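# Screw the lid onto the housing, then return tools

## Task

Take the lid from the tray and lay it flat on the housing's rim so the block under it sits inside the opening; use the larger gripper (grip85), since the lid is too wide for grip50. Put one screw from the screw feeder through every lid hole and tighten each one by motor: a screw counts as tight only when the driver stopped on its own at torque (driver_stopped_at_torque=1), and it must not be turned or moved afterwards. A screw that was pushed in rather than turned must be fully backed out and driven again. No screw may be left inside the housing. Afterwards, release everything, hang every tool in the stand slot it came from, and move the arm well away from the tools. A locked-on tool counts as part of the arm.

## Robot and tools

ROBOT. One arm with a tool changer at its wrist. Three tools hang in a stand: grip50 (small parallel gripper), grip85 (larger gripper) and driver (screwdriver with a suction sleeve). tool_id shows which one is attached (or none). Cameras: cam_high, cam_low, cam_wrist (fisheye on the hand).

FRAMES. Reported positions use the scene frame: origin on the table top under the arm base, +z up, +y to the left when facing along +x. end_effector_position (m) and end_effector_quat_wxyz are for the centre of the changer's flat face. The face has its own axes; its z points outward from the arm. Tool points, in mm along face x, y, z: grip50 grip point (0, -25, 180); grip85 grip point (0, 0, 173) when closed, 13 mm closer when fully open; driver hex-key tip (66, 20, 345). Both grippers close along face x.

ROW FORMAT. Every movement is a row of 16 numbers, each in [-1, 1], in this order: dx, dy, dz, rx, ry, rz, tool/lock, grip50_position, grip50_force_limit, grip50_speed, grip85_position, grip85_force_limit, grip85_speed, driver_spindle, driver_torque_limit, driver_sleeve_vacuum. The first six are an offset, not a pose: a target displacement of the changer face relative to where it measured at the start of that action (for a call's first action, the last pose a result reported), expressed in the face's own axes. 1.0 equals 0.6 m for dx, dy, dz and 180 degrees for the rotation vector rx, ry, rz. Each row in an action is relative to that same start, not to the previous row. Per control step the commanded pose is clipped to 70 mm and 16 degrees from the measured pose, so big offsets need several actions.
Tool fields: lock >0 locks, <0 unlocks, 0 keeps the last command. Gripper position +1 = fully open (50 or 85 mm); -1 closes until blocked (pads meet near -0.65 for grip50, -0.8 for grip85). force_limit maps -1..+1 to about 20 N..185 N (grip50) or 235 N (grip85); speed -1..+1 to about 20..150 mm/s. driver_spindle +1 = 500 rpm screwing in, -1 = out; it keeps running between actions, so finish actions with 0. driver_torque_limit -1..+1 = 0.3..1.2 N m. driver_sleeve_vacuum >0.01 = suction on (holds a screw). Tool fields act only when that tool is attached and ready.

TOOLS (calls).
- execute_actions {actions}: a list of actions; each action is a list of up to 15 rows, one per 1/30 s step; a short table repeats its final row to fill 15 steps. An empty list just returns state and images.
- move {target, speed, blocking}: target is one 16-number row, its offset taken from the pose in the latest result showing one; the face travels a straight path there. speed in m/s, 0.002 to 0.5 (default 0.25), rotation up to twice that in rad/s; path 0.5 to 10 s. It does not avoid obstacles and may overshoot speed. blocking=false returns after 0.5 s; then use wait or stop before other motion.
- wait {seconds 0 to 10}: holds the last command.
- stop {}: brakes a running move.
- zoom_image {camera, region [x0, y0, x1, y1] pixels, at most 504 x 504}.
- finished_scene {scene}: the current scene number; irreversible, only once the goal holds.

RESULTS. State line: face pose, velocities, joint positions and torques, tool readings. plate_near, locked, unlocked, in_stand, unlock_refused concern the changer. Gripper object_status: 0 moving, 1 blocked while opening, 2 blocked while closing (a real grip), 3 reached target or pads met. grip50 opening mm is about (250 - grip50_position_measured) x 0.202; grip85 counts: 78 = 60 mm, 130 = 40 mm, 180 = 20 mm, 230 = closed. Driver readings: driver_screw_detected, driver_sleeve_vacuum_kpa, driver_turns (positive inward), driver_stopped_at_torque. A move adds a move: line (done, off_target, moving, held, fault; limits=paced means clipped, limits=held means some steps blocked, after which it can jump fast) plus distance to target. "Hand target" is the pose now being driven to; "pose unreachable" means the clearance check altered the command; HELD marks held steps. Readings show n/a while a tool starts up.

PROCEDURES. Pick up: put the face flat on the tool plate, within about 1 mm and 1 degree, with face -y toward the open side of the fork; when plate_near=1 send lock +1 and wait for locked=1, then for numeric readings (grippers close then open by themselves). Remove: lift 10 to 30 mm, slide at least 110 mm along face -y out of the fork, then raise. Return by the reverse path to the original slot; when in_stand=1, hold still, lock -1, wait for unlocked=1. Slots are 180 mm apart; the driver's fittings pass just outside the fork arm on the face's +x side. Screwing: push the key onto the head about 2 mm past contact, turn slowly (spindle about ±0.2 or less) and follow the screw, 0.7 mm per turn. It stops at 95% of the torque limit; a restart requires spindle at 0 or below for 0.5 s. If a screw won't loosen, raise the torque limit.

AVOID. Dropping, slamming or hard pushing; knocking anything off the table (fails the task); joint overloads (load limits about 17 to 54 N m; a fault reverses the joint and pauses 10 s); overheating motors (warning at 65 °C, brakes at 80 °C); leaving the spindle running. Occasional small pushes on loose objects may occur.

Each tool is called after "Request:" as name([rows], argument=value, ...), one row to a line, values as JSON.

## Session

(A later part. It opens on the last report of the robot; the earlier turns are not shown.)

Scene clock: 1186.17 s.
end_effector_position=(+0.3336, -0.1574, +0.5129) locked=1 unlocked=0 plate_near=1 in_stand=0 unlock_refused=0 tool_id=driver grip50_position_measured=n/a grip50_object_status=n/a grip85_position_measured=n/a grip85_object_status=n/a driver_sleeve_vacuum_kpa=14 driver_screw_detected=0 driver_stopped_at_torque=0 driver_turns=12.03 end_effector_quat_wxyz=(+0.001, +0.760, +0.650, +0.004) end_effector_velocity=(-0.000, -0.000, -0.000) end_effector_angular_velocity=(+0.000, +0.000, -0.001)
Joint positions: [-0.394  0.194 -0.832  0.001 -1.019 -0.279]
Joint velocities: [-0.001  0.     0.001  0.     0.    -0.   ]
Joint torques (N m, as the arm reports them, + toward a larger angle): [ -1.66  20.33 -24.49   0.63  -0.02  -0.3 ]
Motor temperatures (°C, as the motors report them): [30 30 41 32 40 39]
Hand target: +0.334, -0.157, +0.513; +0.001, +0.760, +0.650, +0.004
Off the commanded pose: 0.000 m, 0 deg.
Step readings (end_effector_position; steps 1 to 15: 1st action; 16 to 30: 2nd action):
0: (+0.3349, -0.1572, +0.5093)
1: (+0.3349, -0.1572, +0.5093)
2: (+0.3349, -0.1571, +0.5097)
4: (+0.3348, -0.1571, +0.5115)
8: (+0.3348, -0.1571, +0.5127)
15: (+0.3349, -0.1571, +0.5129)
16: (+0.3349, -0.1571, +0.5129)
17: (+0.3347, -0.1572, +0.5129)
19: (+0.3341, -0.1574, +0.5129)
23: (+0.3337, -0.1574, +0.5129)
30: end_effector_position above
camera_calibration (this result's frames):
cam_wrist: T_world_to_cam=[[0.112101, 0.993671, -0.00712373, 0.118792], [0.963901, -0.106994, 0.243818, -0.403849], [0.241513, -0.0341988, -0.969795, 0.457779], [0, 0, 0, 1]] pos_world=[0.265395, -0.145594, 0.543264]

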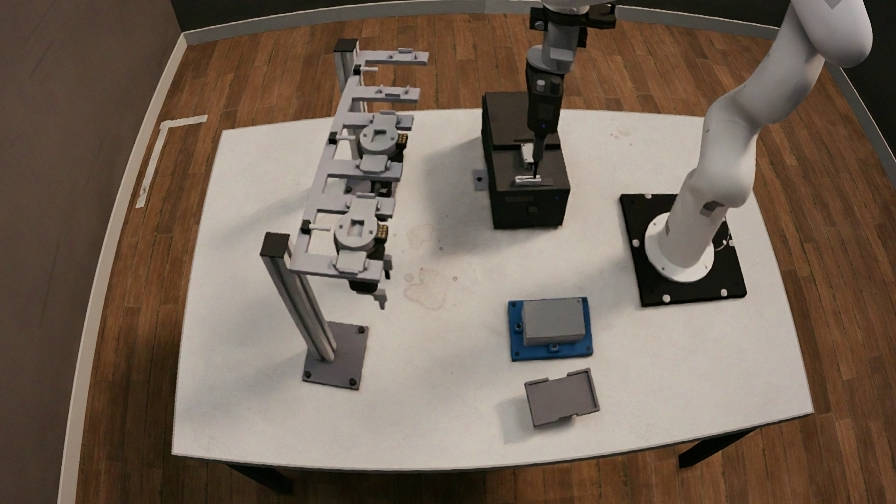

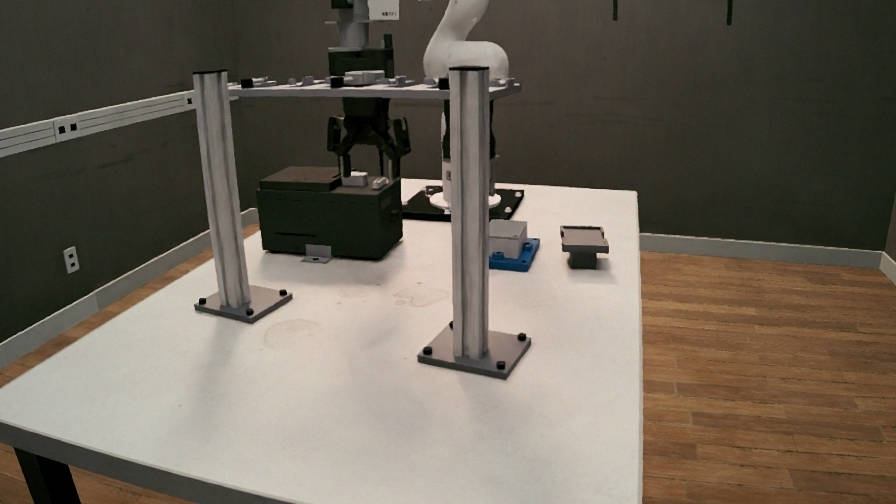

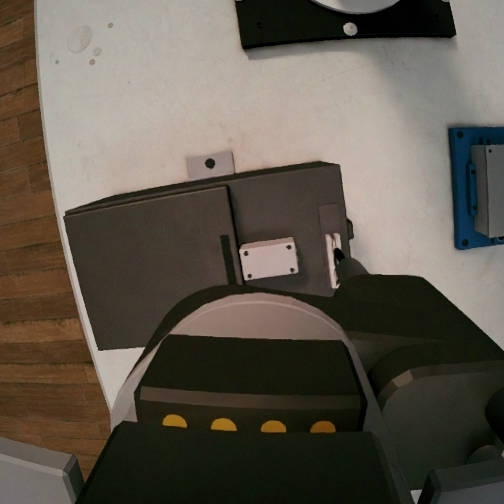

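Request:
execute_actions([
  [[0,0,0.006,0,0,0,0,0,0,0,0,0,0,0,0,1]],
  [[0,0,0,0,0,0,0,0,0,0,0,0,0,0.15,0,1],[0,0,0,0,0,0,0,0,0,0,0,0,0,0.15,0,1],[0,0,0,0,0,0,0,0,0,0,0,0,0,0.15,0,1],[0,0,0,0,0,0,0,0,0,0,0,0,0,0.15,0,1],[0,0,0,0,0,0,0,0,0,0,0,0,0,0.15,0,1],[0,0,0,0,0,0,0,0,0,0,0,0,0,0.15,0,1],[0,0,0,0,0,0,0,0,0,0,0,0,0,0.15,0,1],[0,0,0,0,0,0,0,0,0,0,0,0,0,0.15,0,1],[0,0,0,0,0,0,0,0,0,0,0,0,0,0.15,0,1],[0,0,0,0,0,0,0,0,0,0,0,0,0,0.15,0,1],[0,0,0,0,0,0,0,0,0,0,0,0,0,0,0,1]],
])

Request:
zoom_image(camera="cam_wrist", region=[315, 230, 355, 270])

Scene clock: 1200.20 s.
end_effector_position=(+0.3336, -0.1574, +0.5093) locked=1 unlocked=0 plate_near=1 in_stand=0 unlock_refused=0 tool_id=driver grip50_position_measured=n/a grip50_object_status=n/a grip85_position_measured=n/a grip85_object_status=n/a driver_sleeve_vacuum_kpa=14 driver_screw_detected=0 driver_stopped_at_torque=0 driver_turns=12.42 end_effector_quat_wxyz=(+0.001, +0.760, +0.650, +0.004) end_effector_velocity=(-0.000, +0.000, -0.000) end_effector_angular_velocity=(+0.001, +0.001, +0.001)
Joint positions: [-0.394  0.192 -0.825  0.001 -1.01  -0.279]
Joint velocities: [ 0.001  0.     0.     0.    -0.001 -0.   ]
Joint torques (N m, as the arm reports them, + toward a larger angle): [ -2.36  19.73 -24.4    1.26  -0.02  -0.33]
Motor temperatures (°C, as the motors report them): [30 30 41 32 40 39]
Hand target: +0.334, -0.157, +0.509; +0.001, +0.760, +0.650, +0.004
Off the commanded pose: 0.000 m, 0 deg.
Step readings (end_effector_position; steps 1 to 15: 1st action; 16 to 30: 2nd action):
0: (+0.3336, -0.1574, +0.5128)
1: (+0.3336, -0.1574, +0.5128)
2: (+0.3336, -0.1574, +0.5124)
4: (+0.3336, -0.1574, +0.5106)
8: (+0.3336, -0.1574, +0.5094)
15: (+0.3336, -0.1574, +0.5093)
16: (+0.3336, -0.1574, +0.5093)
17: (+0.3336, -0.1574, +0.5093)
19: (+0.3337, -0.1575, +0.5093)
23: (+0.3337, -0.1574, +0.5093)
30: end_effector_position above
camera_calibration (this result's frames):
cam_wrist: T_world_to_cam=[[0.112107, 0.993671, -0.00713758, 0.11876], [0.963894, -0.106996, 0.243845, -0.403014], [0.241538, -0.0342166, -0.969788, 0.454323], [0, 0, 0, 1]] pos_world=[0.265413, -0.145584, 0.539717]

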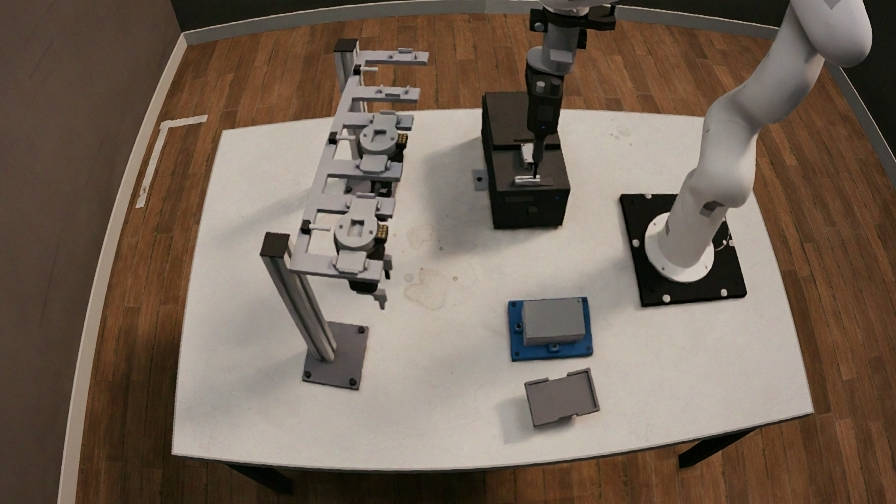

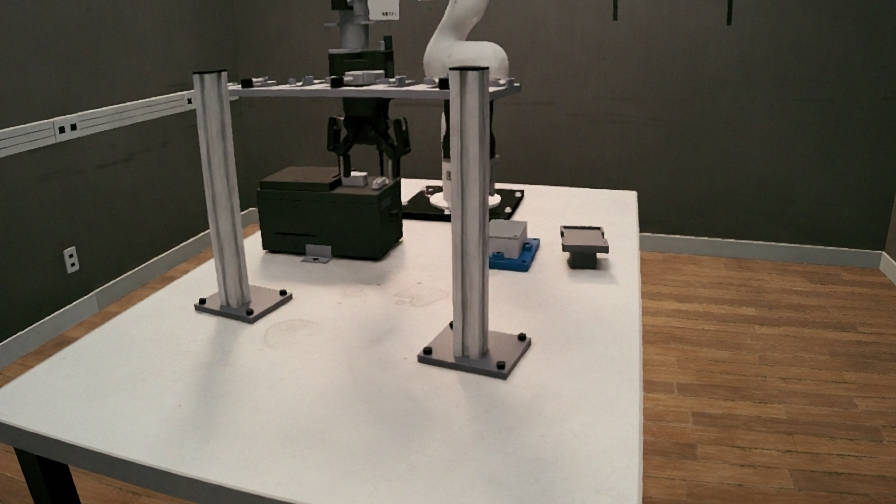

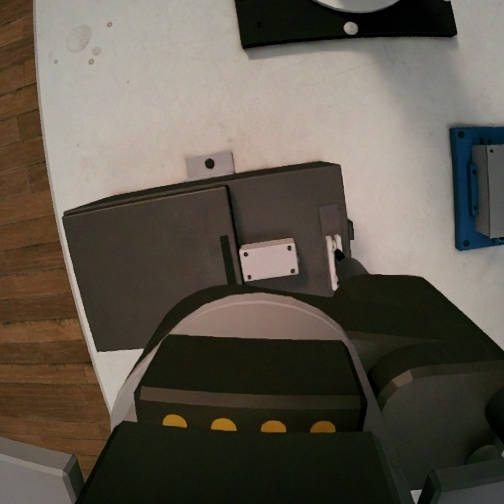

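Region (315, 230, 355, 270) of cam_wrist's 504x504 image, scaled by 12.600, with more detail than that image has.

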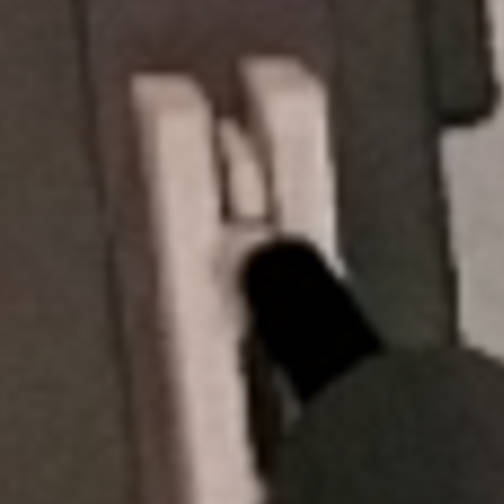

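Request:
execute_actions([
  [[0,0,-0.012,0,0,0,0,0,0,0,0,0,0,0,0,1]],
])

Request:
zoom_image(camera="cam_wrist", region=[310, 200, 380, 270])

Request:
zoom_image(camera="cam_low", region=[340, 150, 420, 210])

Request:
zoom_image(camera="cam_high", region=[500, 150, 560, 210])

Scene clock: 1239.00 s.
end_effector_position=(+0.3336, -0.1574, +0.5164) locked=1 unlocked=0 plate_near=1 in_stand=0 unlock_refused=0 tool_id=driver grip50_position_measured=n/a grip50_object_status=n/a grip85_position_measured=n/a grip85_object_status=n/a driver_sleeve_vacuum_kpa=14 driver_screw_detected=0 driver_stopped_at_torque=0 driver_turns=12.42 end_effector_quat_wxyz=(+0.001, +0.760, +0.650, +0.004) end_effector_velocity=(+0.000, -0.000, +0.001) end_effector_angular_velocity=(-0.002, -0.002, -0.001)
Joint positions: [-0.394  0.196 -0.838  0.001 -1.027 -0.279]
Joint velocities: [-0.     0.001 -0.001 -0.001  0.     0.001]
Joint torques (N m, as the arm reports them, + toward a larger angle): [ -0.72  21.29 -26.64   1.02   0.12  -0.34]
Motor temperatures (°C, as the motors report them): [30 30 41 32 39 39]
Hand target: +0.334, -0.157, +0.517; +0.001, +0.760, +0.650, +0.004
Off the commanded pose: 0.000 m, 0 deg.
Step readings (end_effector_position):
0: (+0.3336, -0.1574, +0.5093)
1: (+0.3336, -0.1574, +0.5093)
2: (+0.3336, -0.1574, +0.5100)
4: (+0.3335, -0.1574, +0.5136)
8: (+0.3335, -0.1574, +0.5161)
15: end_effector_position above
camera_calibration (this result's frames):
cam_wrist: T_world_to_cam=[[0.112063, 0.993676, -0.00703206, 0.118782], [0.96397, -0.10699, 0.243546, -0.404532], [0.241253, -0.0340712, -0.969864, 0.461342], [0, 0, 0, 1]] pos_world=[0.265346, -0.145594, 0.546797]

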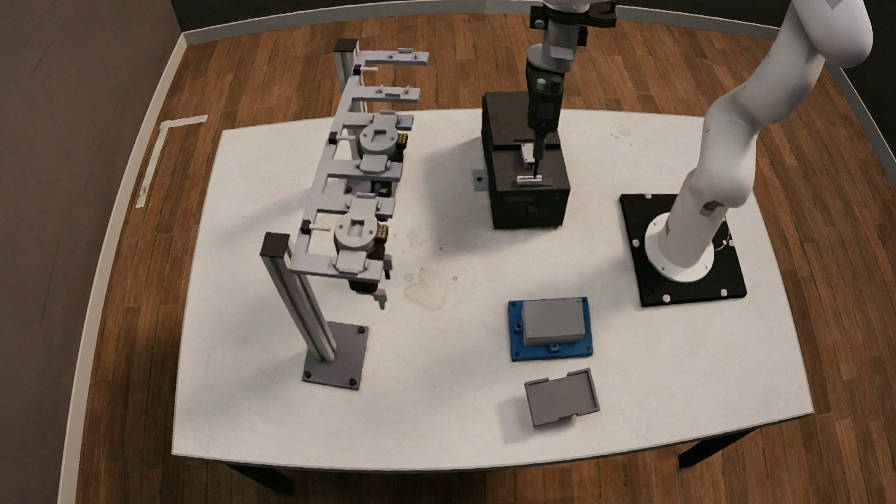

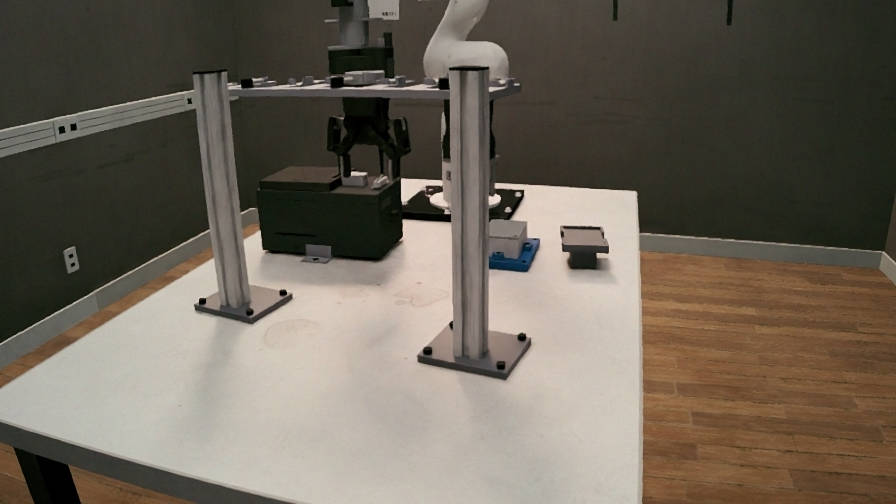

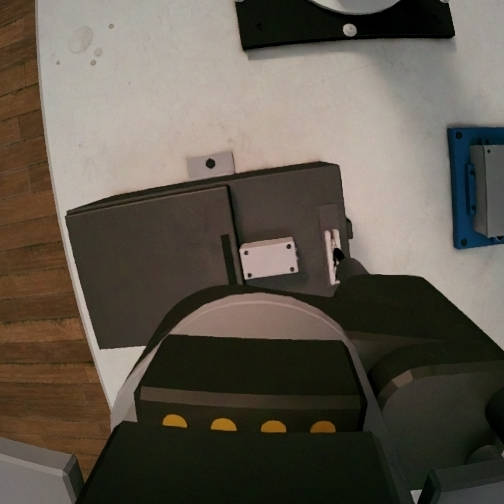

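Region (310, 200, 380, 270) of cam_wrist's 504x504 image, scaled by 7.200, with more detail than that image has.

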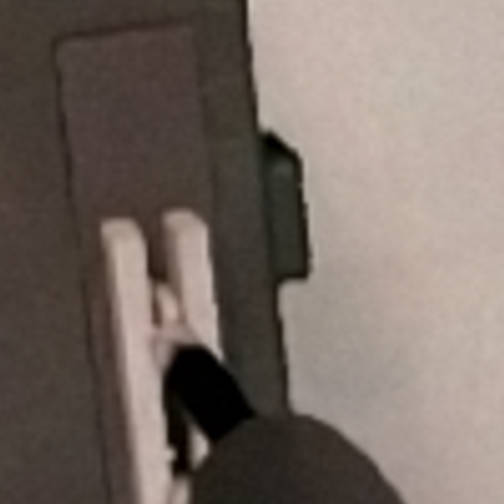

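Region (340, 150, 420, 210) of cam_low's 896x504 image, scaled by 6.300, with more detail than that image has; it fills the top 378 rows of this view, and the rest is white.

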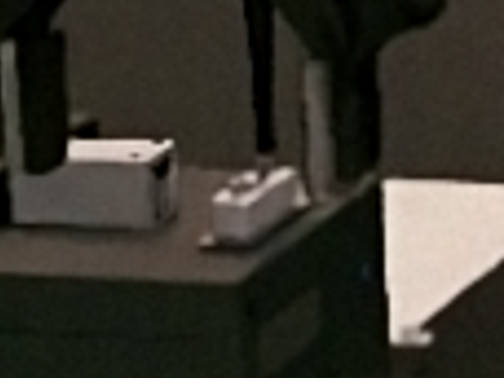

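Region (500, 150, 560, 210) of cam_high's 896x504 image, scaled by 8.400, with more detail than that image has.

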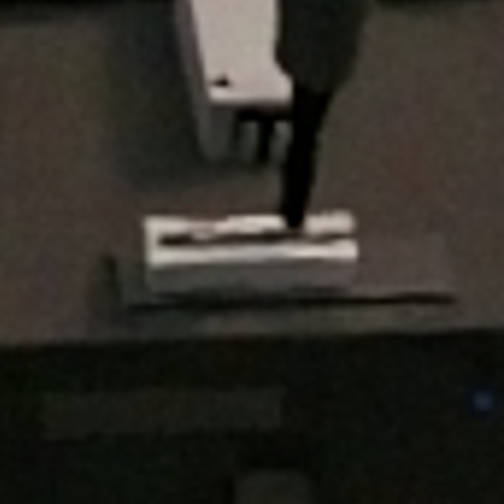

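Request:
execute_actions([
  [[0,0,-0.03,0,0,0,0,0,0,0,0,0,0,0,0,-1]],
])

Request:
zoom_image(camera="cam_wrist", region=[300, 210, 370, 280])

Request:
zoom_image(camera="cam_high", region=[500, 150, 560, 210])

Request:
zoom_image(camera="cam_low", region=[340, 140, 420, 210])

Scene clock: 1271.80 s.
end_effector_position=(+0.3334, -0.1575, +0.5342) locked=1 unlocked=0 plate_near=1 in_stand=0 unlock_refused=0 tool_id=driver grip50_position_measured=n/a grip50_object_status=n/a grip85_position_measured=n/a grip85_object_status=n/a driver_sleeve_vacuum_kpa=0 driver_screw_detected=0 driver_stopped_at_torque=0 driver_turns=12.42 end_effector_quat_wxyz=(+0.000, +0.760, +0.650, +0.004) end_effector_velocity=(+0.000, -0.000, +0.001) end_effector_angular_velocity=(-0.002, -0.002, +0.001)
Joint positions: [-0.394  0.205 -0.871  0.001 -1.069 -0.279]
Joint velocities: [ 0.     0.001 -0.001 -0.001 -0.    -0.   ]
Joint torques (N m, as the arm reports them, + toward a larger angle): [ -1.48  22.11 -26.16   0.96   0.11  -0.36]
Motor temperatures (°C, as the motors report them): [30 30 41 32 39 39]
Hand target: +0.333, -0.157, +0.534; +0.001, +0.760, +0.650, +0.004
Off the commanded pose: 0.000 m, 0 deg.
Step readings (end_effector_position):
0: (+0.3336, -0.1575, +0.5165)
1: (+0.3336, -0.1575, +0.5165)
2: (+0.3335, -0.1574, +0.5176)
4: (+0.3332, -0.1573, +0.5262)
8: (+0.3337, -0.1576, +0.5343)
15: end_effector_position above
camera_calibration (this result's frames):
cam_wrist: T_world_to_cam=[[0.111992, 0.993685, -0.00690715, 0.118918], [0.964045, -0.10696, 0.243263, -0.408622], [0.240988, -0.0339023, -0.969936, 0.478825], [0, 0, 0, 1]] pos_world=[0.265221, -0.14564, 0.564654]

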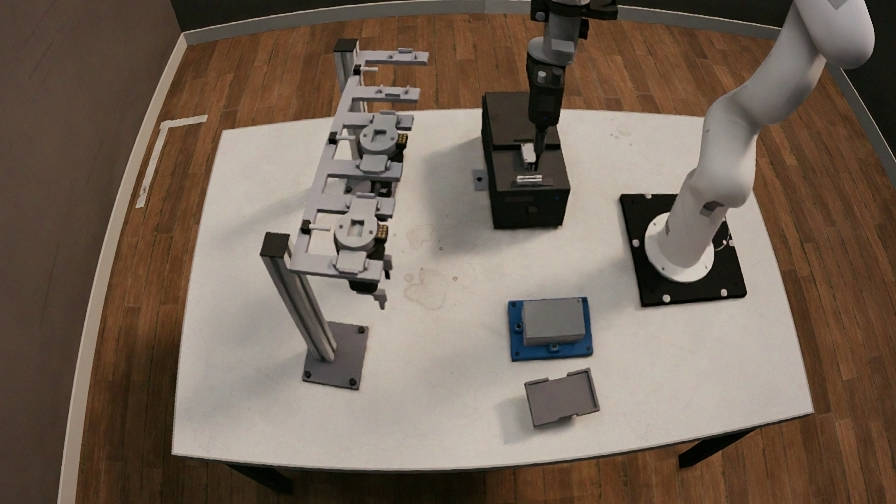

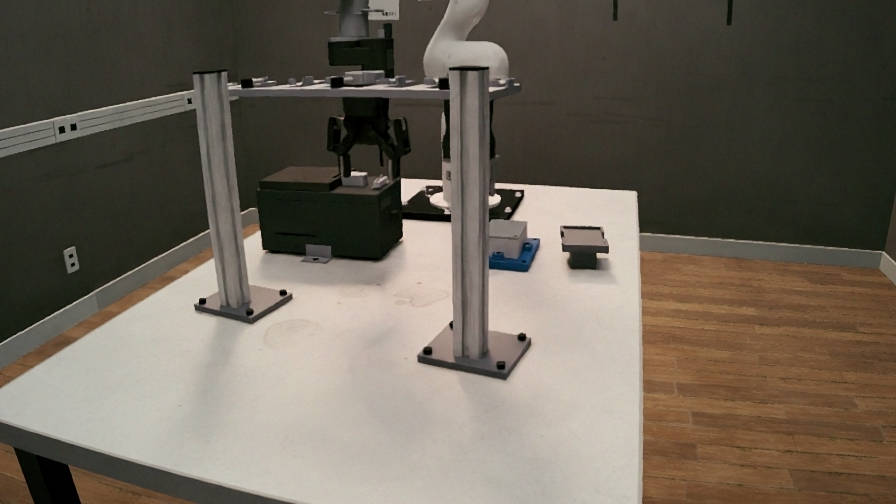

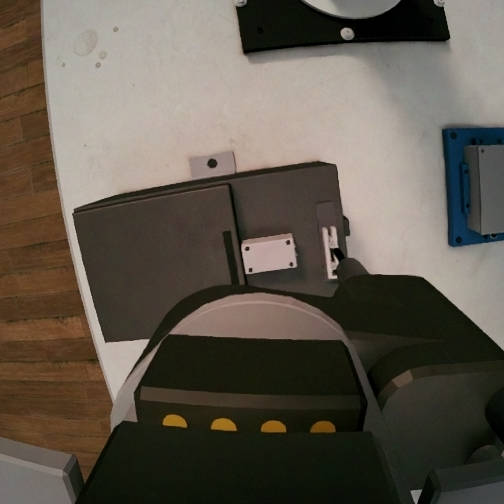

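Region (300, 210, 370, 280) of cam_wrist's 504x504 image, scaled by 7.200, with more detail than that image has.

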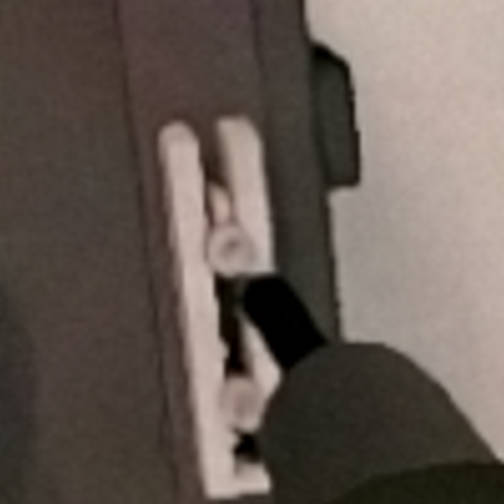

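Region (500, 150, 560, 210) of cam_high's 896x504 image, scaled by 8.400, with more detail than that image has.

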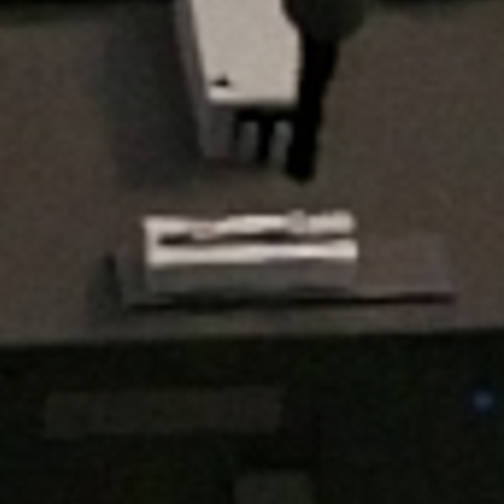

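Region (340, 140, 420, 210) of cam_low's 896x504 image, scaled by 6.300, with more detail than that image has; it fills the top 441 rows of this view, and the rest is white.

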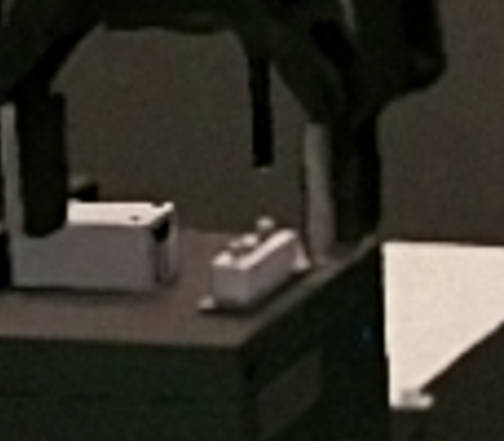

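Request:
execute_actions([
  [[0.0037,0.0325,0,0,0,0,0,0,0,0,0,0,0,0,0,-1]],
  [[0,0,0.028,0,0,0,0,0,0,0,0,0,0,0,0,-1]],
])

Request:
zoom_image(camera="cam_wrist", region=[300, 210, 370, 280])

Request:
zoom_image(camera="cam_high", region=[500, 150, 560, 210])

Scene clock: 1303.87 s.
end_effector_position=(+0.3530, -0.1583, +0.5177) locked=1 unlocked=0 plate_near=1 in_stand=0 unlock_refused=0 tool_id=driver grip50_position_measured=n/a grip50_object_status=n/a grip85_position_measured=n/a grip85_object_status=n/a driver_sleeve_vacuum_kpa=0 driver_screw_detected=0 driver_stopped_at_torque=0 driver_turns=12.42 end_effector_quat_wxyz=(+0.001, +0.760, +0.650, +0.004) end_effector_velocity=(-0.000, +0.000, -0.001) end_effector_angular_velocity=(+0.001, +0.002, -0.001)
Joint positions: [-0.374  0.148 -0.882  0.001 -1.023 -0.26 ]
Joint velocities: [-0.    -0.     0.002  0.     0.001  0.001]
Joint torques (N m, as the arm reports them, + toward a larger angle): [ -0.97  25.38 -26.34   1.23   0.19  -0.22]
Motor temperatures (°C, as the motors report them): [30 30 41 32 39 39]
Hand target: +0.353, -0.158, +0.518; +0.000, +0.760, +0.650, +0.004
Off the commanded pose: 0.000 m, 0 deg.
Step readings (end_effector_position; steps 1 to 15: 1st action; 16 to 30: 2nd action):
0: (+0.3335, -0.1575, +0.5344)
1: (+0.3335, -0.1575, +0.5344)
2: (+0.3346, -0.1575, +0.5344)
4: (+0.3440, -0.1577, +0.5343)
8: (+0.3524, -0.1582, +0.5342)
15: (+0.3529, -0.1583, +0.5343)
16: (+0.3529, -0.1583, +0.5343)
17: (+0.3530, -0.1583, +0.5332)
19: (+0.3531, -0.1583, +0.5251)
23: (+0.3526, -0.1581, +0.5176)
30: end_effector_position above
camera_calibration (this result's frames):
cam_wrist: T_world_to_cam=[[0.112068, 0.993676, -0.00693742, 0.117383], [0.964033, -0.107027, 0.24328, -0.423587], [0.240999, -0.0339519, -0.969931, 0.458012], [0, 0, 0, 1]] pos_world=[0.284817, -0.146425, 0.548104]

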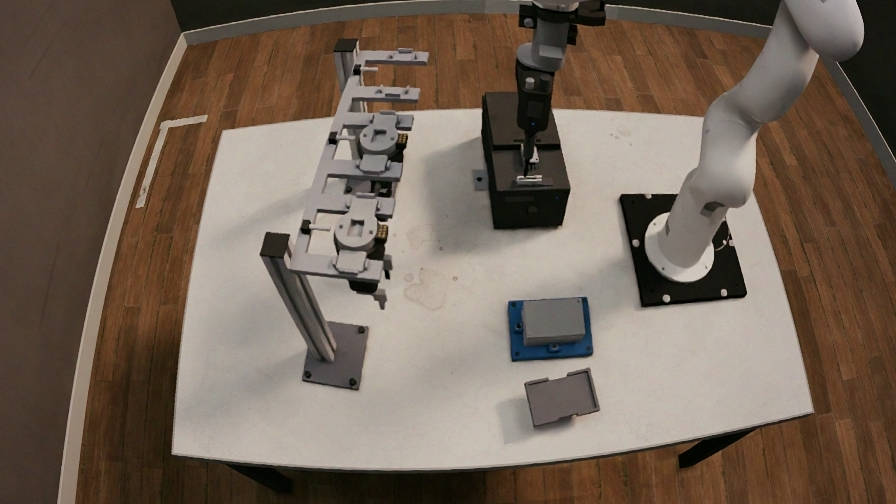

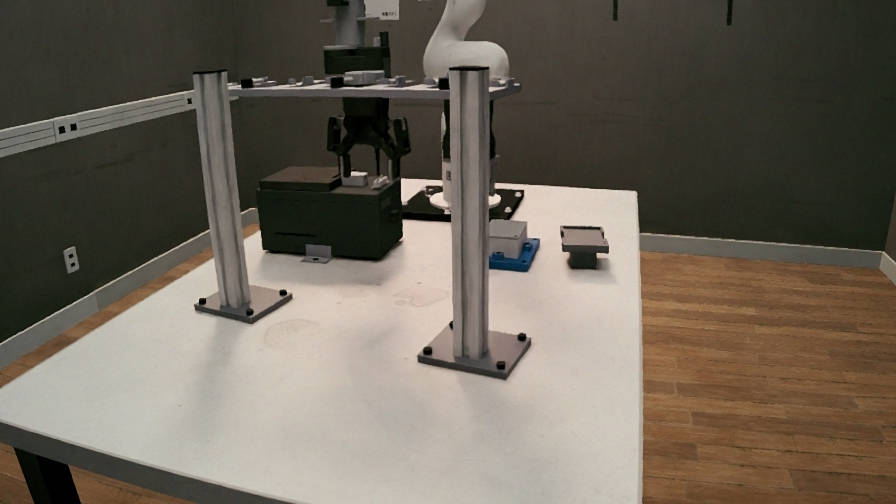

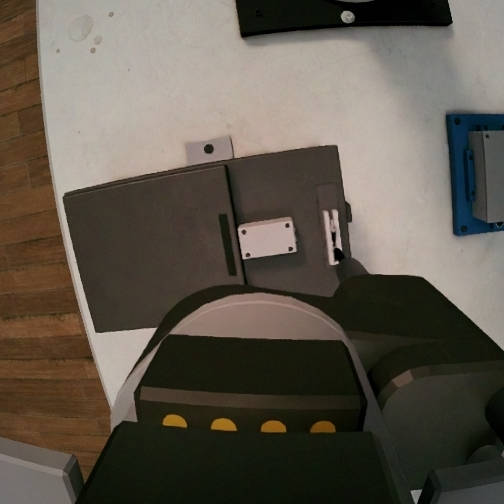

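Region (300, 210, 370, 280) of cam_wrist's 504x504 image, scaled by 7.200, with more detail than that image has.

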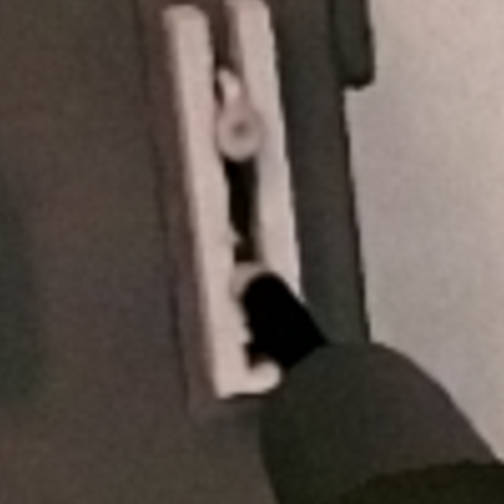

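Region (500, 150, 560, 210) of cam_high's 896x504 image, scaled by 8.400, with more detail than that image has.

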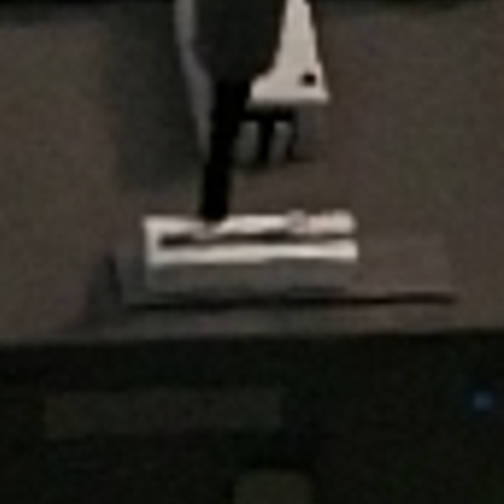

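Request:
execute_actions([
  [[0,0,0.009,0,0,0,0,0,0,0,0,0,0,0,0,1]],
  [[0,0,0.005,0,0,0,0,0,0,0,0,0,0,0,0,1]],
  [[0,0,0,0,0,0,0,0,0,0,0,0,0,0.15,0,1],[0,0,0,0,0,0,0,0,0,0,0,0,0,0.15,0,1],[0,0,0,0,0,0,0,0,0,0,0,0,0,0.15,0,1],[0,0,0,0,0,0,0,0,0,0,0,0,0,0.15,0,1],[0,0,0,0,0,0,0,0,0,0,0,0,0,0.15,0,1],[0,0,0,0,0,0,0,0,0,0,0,0,0,0.15,0,1],[0,0,0,0,0,0,0,0,0,0,0,0,0,0.15,0,1],[0,0,0,0,0,0,0,0,0,0,0,0,0,0.15,0,1],[0,0,0,0,0,0,0,0,0,0,0,0,0,0.15,0,1],[0,0,0,0,0,0,0,0,0,0,0,0,0,0.15,0,1],[0,0,0,0,0,0,0,0,0,0,0,0,0,0,0,1]],
])

Request:
zoom_image(camera="cam_wrist", region=[300, 210, 370, 280])

Scene clock: 1320.40 s.
end_effector_position=(+0.3531, -0.1583, +0.5095) locked=1 unlocked=0 plate_near=1 in_stand=0 unlock_refused=0 tool_id=driver grip50_position_measured=n/a grip50_object_status=n/a grip85_position_measured=n/a grip85_object_status=n/a driver_sleeve_vacuum_kpa=14 driver_screw_detected=0 driver_stopped_at_torque=0 driver_turns=12.81 end_effector_quat_wxyz=(+0.001, +0.760, +0.650, +0.004) end_effector_velocity=(-0.000, -0.000, -0.000) end_effector_angular_velocity=(+0.001, +0.001, -0.000)
Joint positions: [-0.374  0.143 -0.867  0.001 -1.003 -0.26 ]
Joint velocities: [-0.    -0.     0.     0.    -0.001 -0.   ]
Joint torques (N m, as the arm reports them, + toward a larger angle): [ -1.22  22.2  -23.63   0.65  -0.19  -0.32]
Motor temperatures (°C, as the motors report them): [30 30 41 32 39 39]
Hand target: +0.353, -0.158, +0.509; +0.001, +0.760, +0.650, +0.004
Off the commanded pose: 0.000 m, 0 deg.
Step readings (end_effector_position; steps 1 to 15: 1st action; 16 to 30: 2nd action; 31 to 45: 3rd action):
0: (+0.3530, -0.1582, +0.5175)
1: (+0.3530, -0.1582, +0.5175)
2: (+0.3531, -0.1583, +0.5169)
4: (+0.3531, -0.1583, +0.5143)
8: (+0.3531, -0.1582, +0.5126)
15: (+0.3531, -0.1582, +0.5124)
16: (+0.3531, -0.1582, +0.5123)
17: (+0.3531, -0.1583, +0.5120)
19: (+0.3531, -0.1583, +0.5105)
23: (+0.3531, -0.1583, +0.5095)
30: (+0.3531, -0.1583, +0.5094)
31: (+0.3531, -0.1583, +0.5094)
32: (+0.3531, -0.1583, +0.5094)
34: (+0.3531, -0.1583, +0.5095)
38: (+0.3532, -0.1583, +0.5095)
45: end_effector_position above
camera_calibration (this result's frames):
cam_wrist: T_world_to_cam=[[0.112139, 0.993667, -0.007101, 0.117375], [0.963895, -0.107036, 0.243822, -0.421935], [0.241518, -0.0341865, -0.969794, 0.449744], [0, 0, 0, 1]] pos_world=[0.284918, -0.146419, 0.539869]

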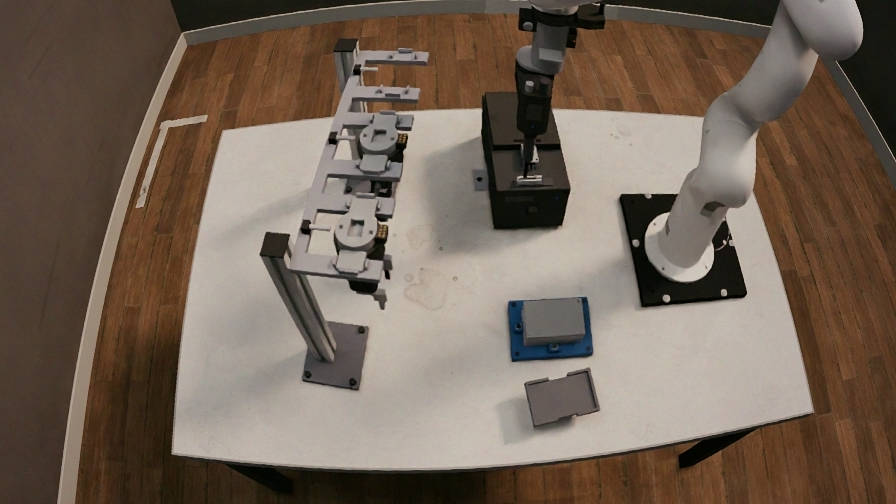

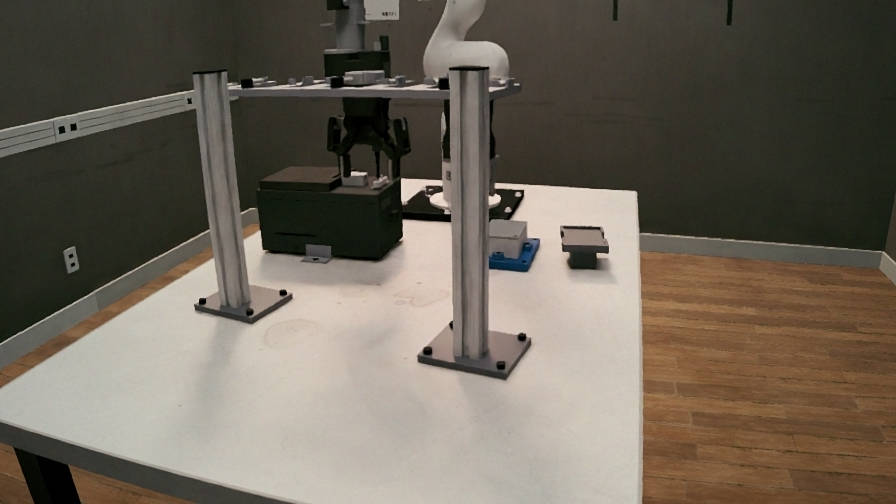

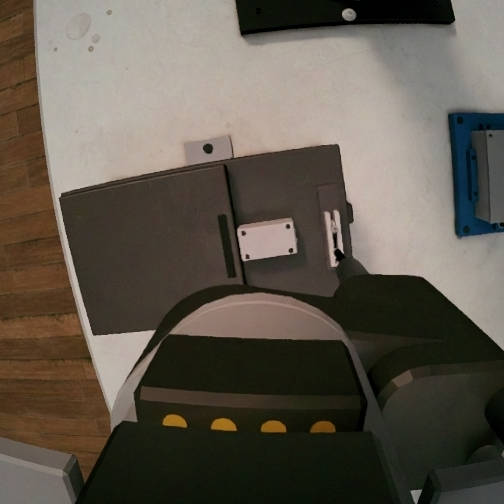

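Region (300, 210, 370, 280) of cam_wrist's 504x504 image, scaled by 7.200, with more detail than that image has.

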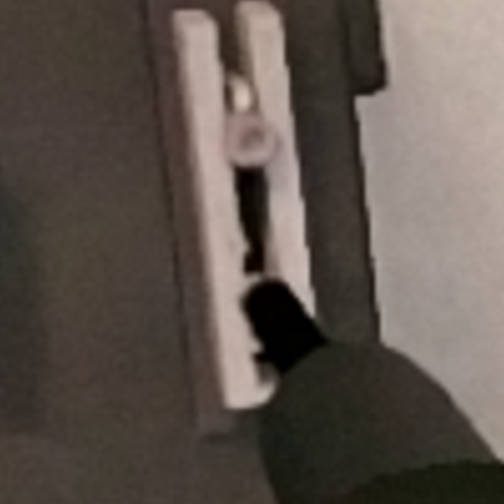

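Request:
execute_actions([
  [[0,0,-0.005,0,0,0,0,0,0,0,0,0,0,0,0,1]],
  [[0,0.0016,0,0,0,0,0,0,0,0,0,0,0,0,0,1]],
  [[0,0,0.005,0,0,0,0,0,0,0,0,0,0,0,0,1]],
  [[0,0,0,0,0,0,0,0,0,0,0,0,0,0.15,0,1],[0,0,0,0,0,0,0,0,0,0,0,0,0,0.15,0,1],[0,0,0,0,0,0,0,0,0,0,0,0,0,0.15,0,1],[0,0,0,0,0,0,0,0,0,0,0,0,0,0.15,0,1],[0,0,0,0,0,0,0,0,0,0,0,0,0,0.15,0,1],[0,0,0,0,0,0,0,0,0,0,0,0,0,0.15,0,1],[0,0,0,0,0,0,0,0,0,0,0,0,0,0.15,0,1],[0,0,0,0,0,0,0,0,0,0,0,0,0,0.15,0,1],[0,0,0,0,0,0,0,0,0,0,0,0,0,0.15,0,1],[0,0,0,0,0,0,0,0,0,0,0,0,0,0.15,0,1],[0,0,0,0,0,0,0,0,0,0,0,0,0,0,0,1]],
])

Request:
zoom_image(camera="cam_wrist", region=[300, 210, 370, 280])

Scene clock: 1337.23 s.
end_effector_position=(+0.3541, -0.1584, +0.5094) locked=1 unlocked=0 plate_near=1 in_stand=0 unlock_refused=0 tool_id=driver grip50_position_measured=n/a grip50_object_status=n/a grip85_position_measured=n/a grip85_object_status=n/a driver_sleeve_vacuum_kpa=40 driver_screw_detected=1 driver_stopped_at_torque=0 driver_turns=13.20 end_effector_quat_wxyz=(+0.001, +0.760, +0.650, +0.004) end_effector_velocity=(-0.000, +0.000, -0.000) end_effector_angular_velocity=(+0.001, +0.000, +0.000)
Joint positions: [-0.374  0.14  -0.869  0.001 -1.003 -0.259]
Joint velocities: [-0.     0.     0.     0.001 -0.001 -0.001]
Joint torques (N m, as the arm reports them, + toward a larger angle): [ -1.15  22.26 -24.22   0.83  -0.18  -0.34]
Motor temperatures (°C, as the motors report them): [30 30 41 32 39 39]
Hand target: +0.354, -0.158, +0.509; +0.001, +0.760, +0.650, +0.004
Off the commanded pose: 0.000 m, 0 deg.
Step readings (end_effector_position; steps 1 to 15: 1st action; 16 to 30: 2nd action; 31 to 45: 3rd action; 46 to 60: 4th action):
0: (+0.3531, -0.1583, +0.5094)
1: (+0.3531, -0.1583, +0.5095)
2: (+0.3531, -0.1582, +0.5098)
4: (+0.3531, -0.1582, +0.5113)
8: (+0.3530, -0.1582, +0.5123)
15: (+0.3531, -0.1583, +0.5124)
16: (+0.3531, -0.1583, +0.5124)
17: (+0.3532, -0.1583, +0.5124)
19: (+0.3537, -0.1583, +0.5124)
23: (+0.3540, -0.1584, +0.5124)
30: (+0.3540, -0.1584, +0.5124)
31: (+0.3540, -0.1584, +0.5124)
32: (+0.3541, -0.1584, +0.5120)
34: (+0.3541, -0.1584, +0.5106)
38: (+0.3541, -0.1584, +0.5095)
45: (+0.3541, -0.1584, +0.5095)
46: (+0.3541, -0.1584, +0.5094)
47: (+0.3541, -0.1584, +0.5094)
49: (+0.3541, -0.1584, +0.5095)
53: (+0.3541, -0.1584, +0.5095)
60: end_effector_position above
camera_calibration (this result's frames):
cam_wrist: T_world_to_cam=[[0.112141, 0.993667, -0.00706433, 0.117388], [0.963909, -0.10705, 0.243763, -0.422824], [0.241463, -0.0341452, -0.969809, 0.449513], [0, 0, 0, 1]] pos_world=[0.285859, -0.146559, 0.53984]

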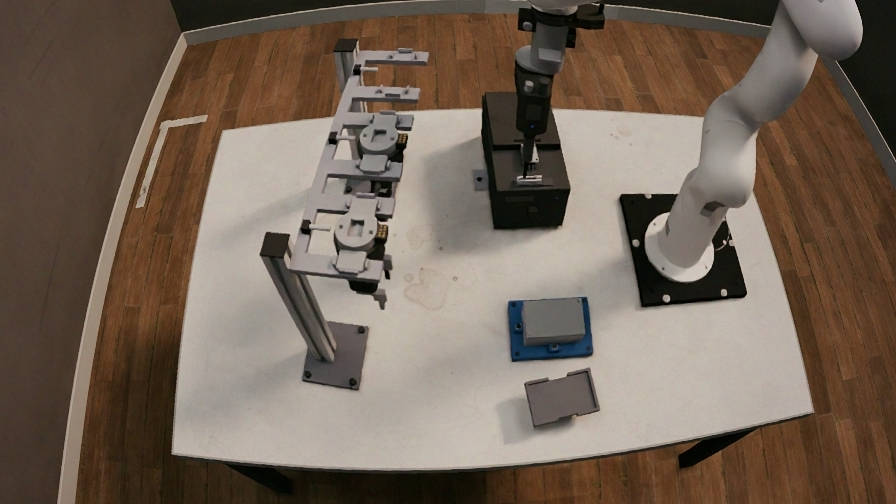

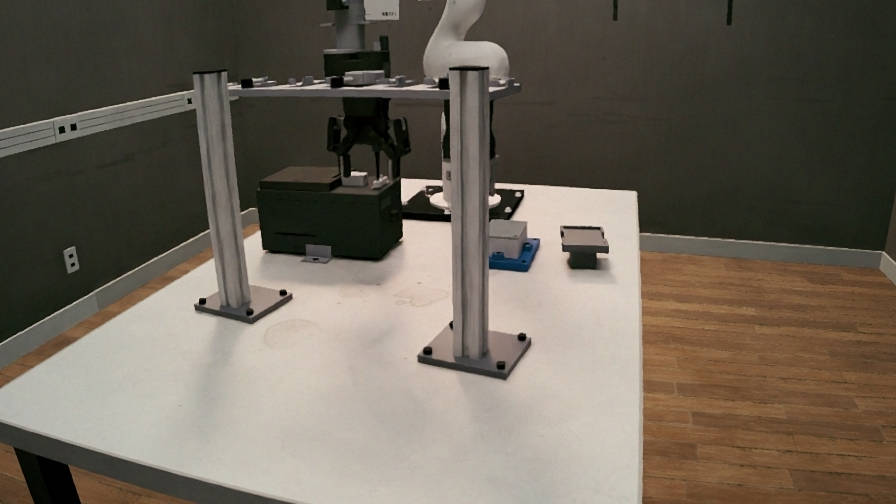

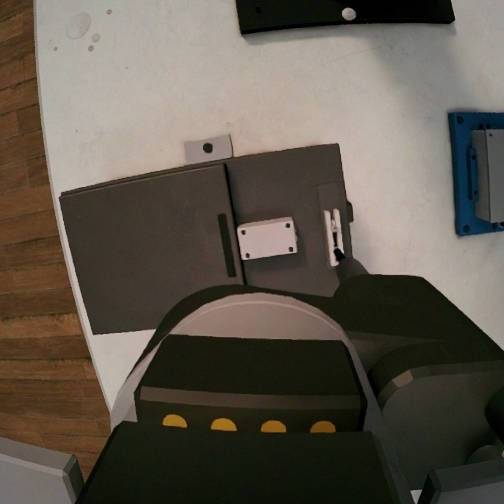

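Region (300, 210, 370, 280) of cam_wrist's 504x504 image, scaled by 7.200, with more detail than that image has.

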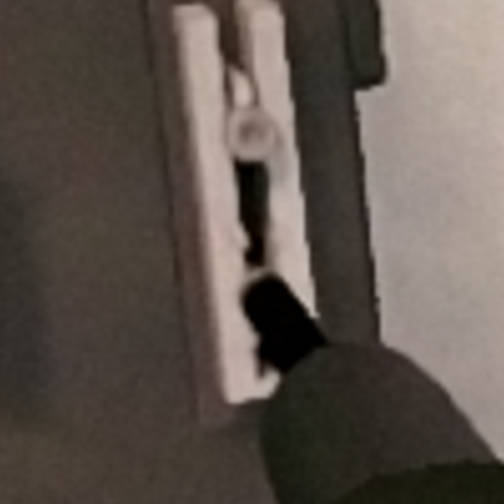

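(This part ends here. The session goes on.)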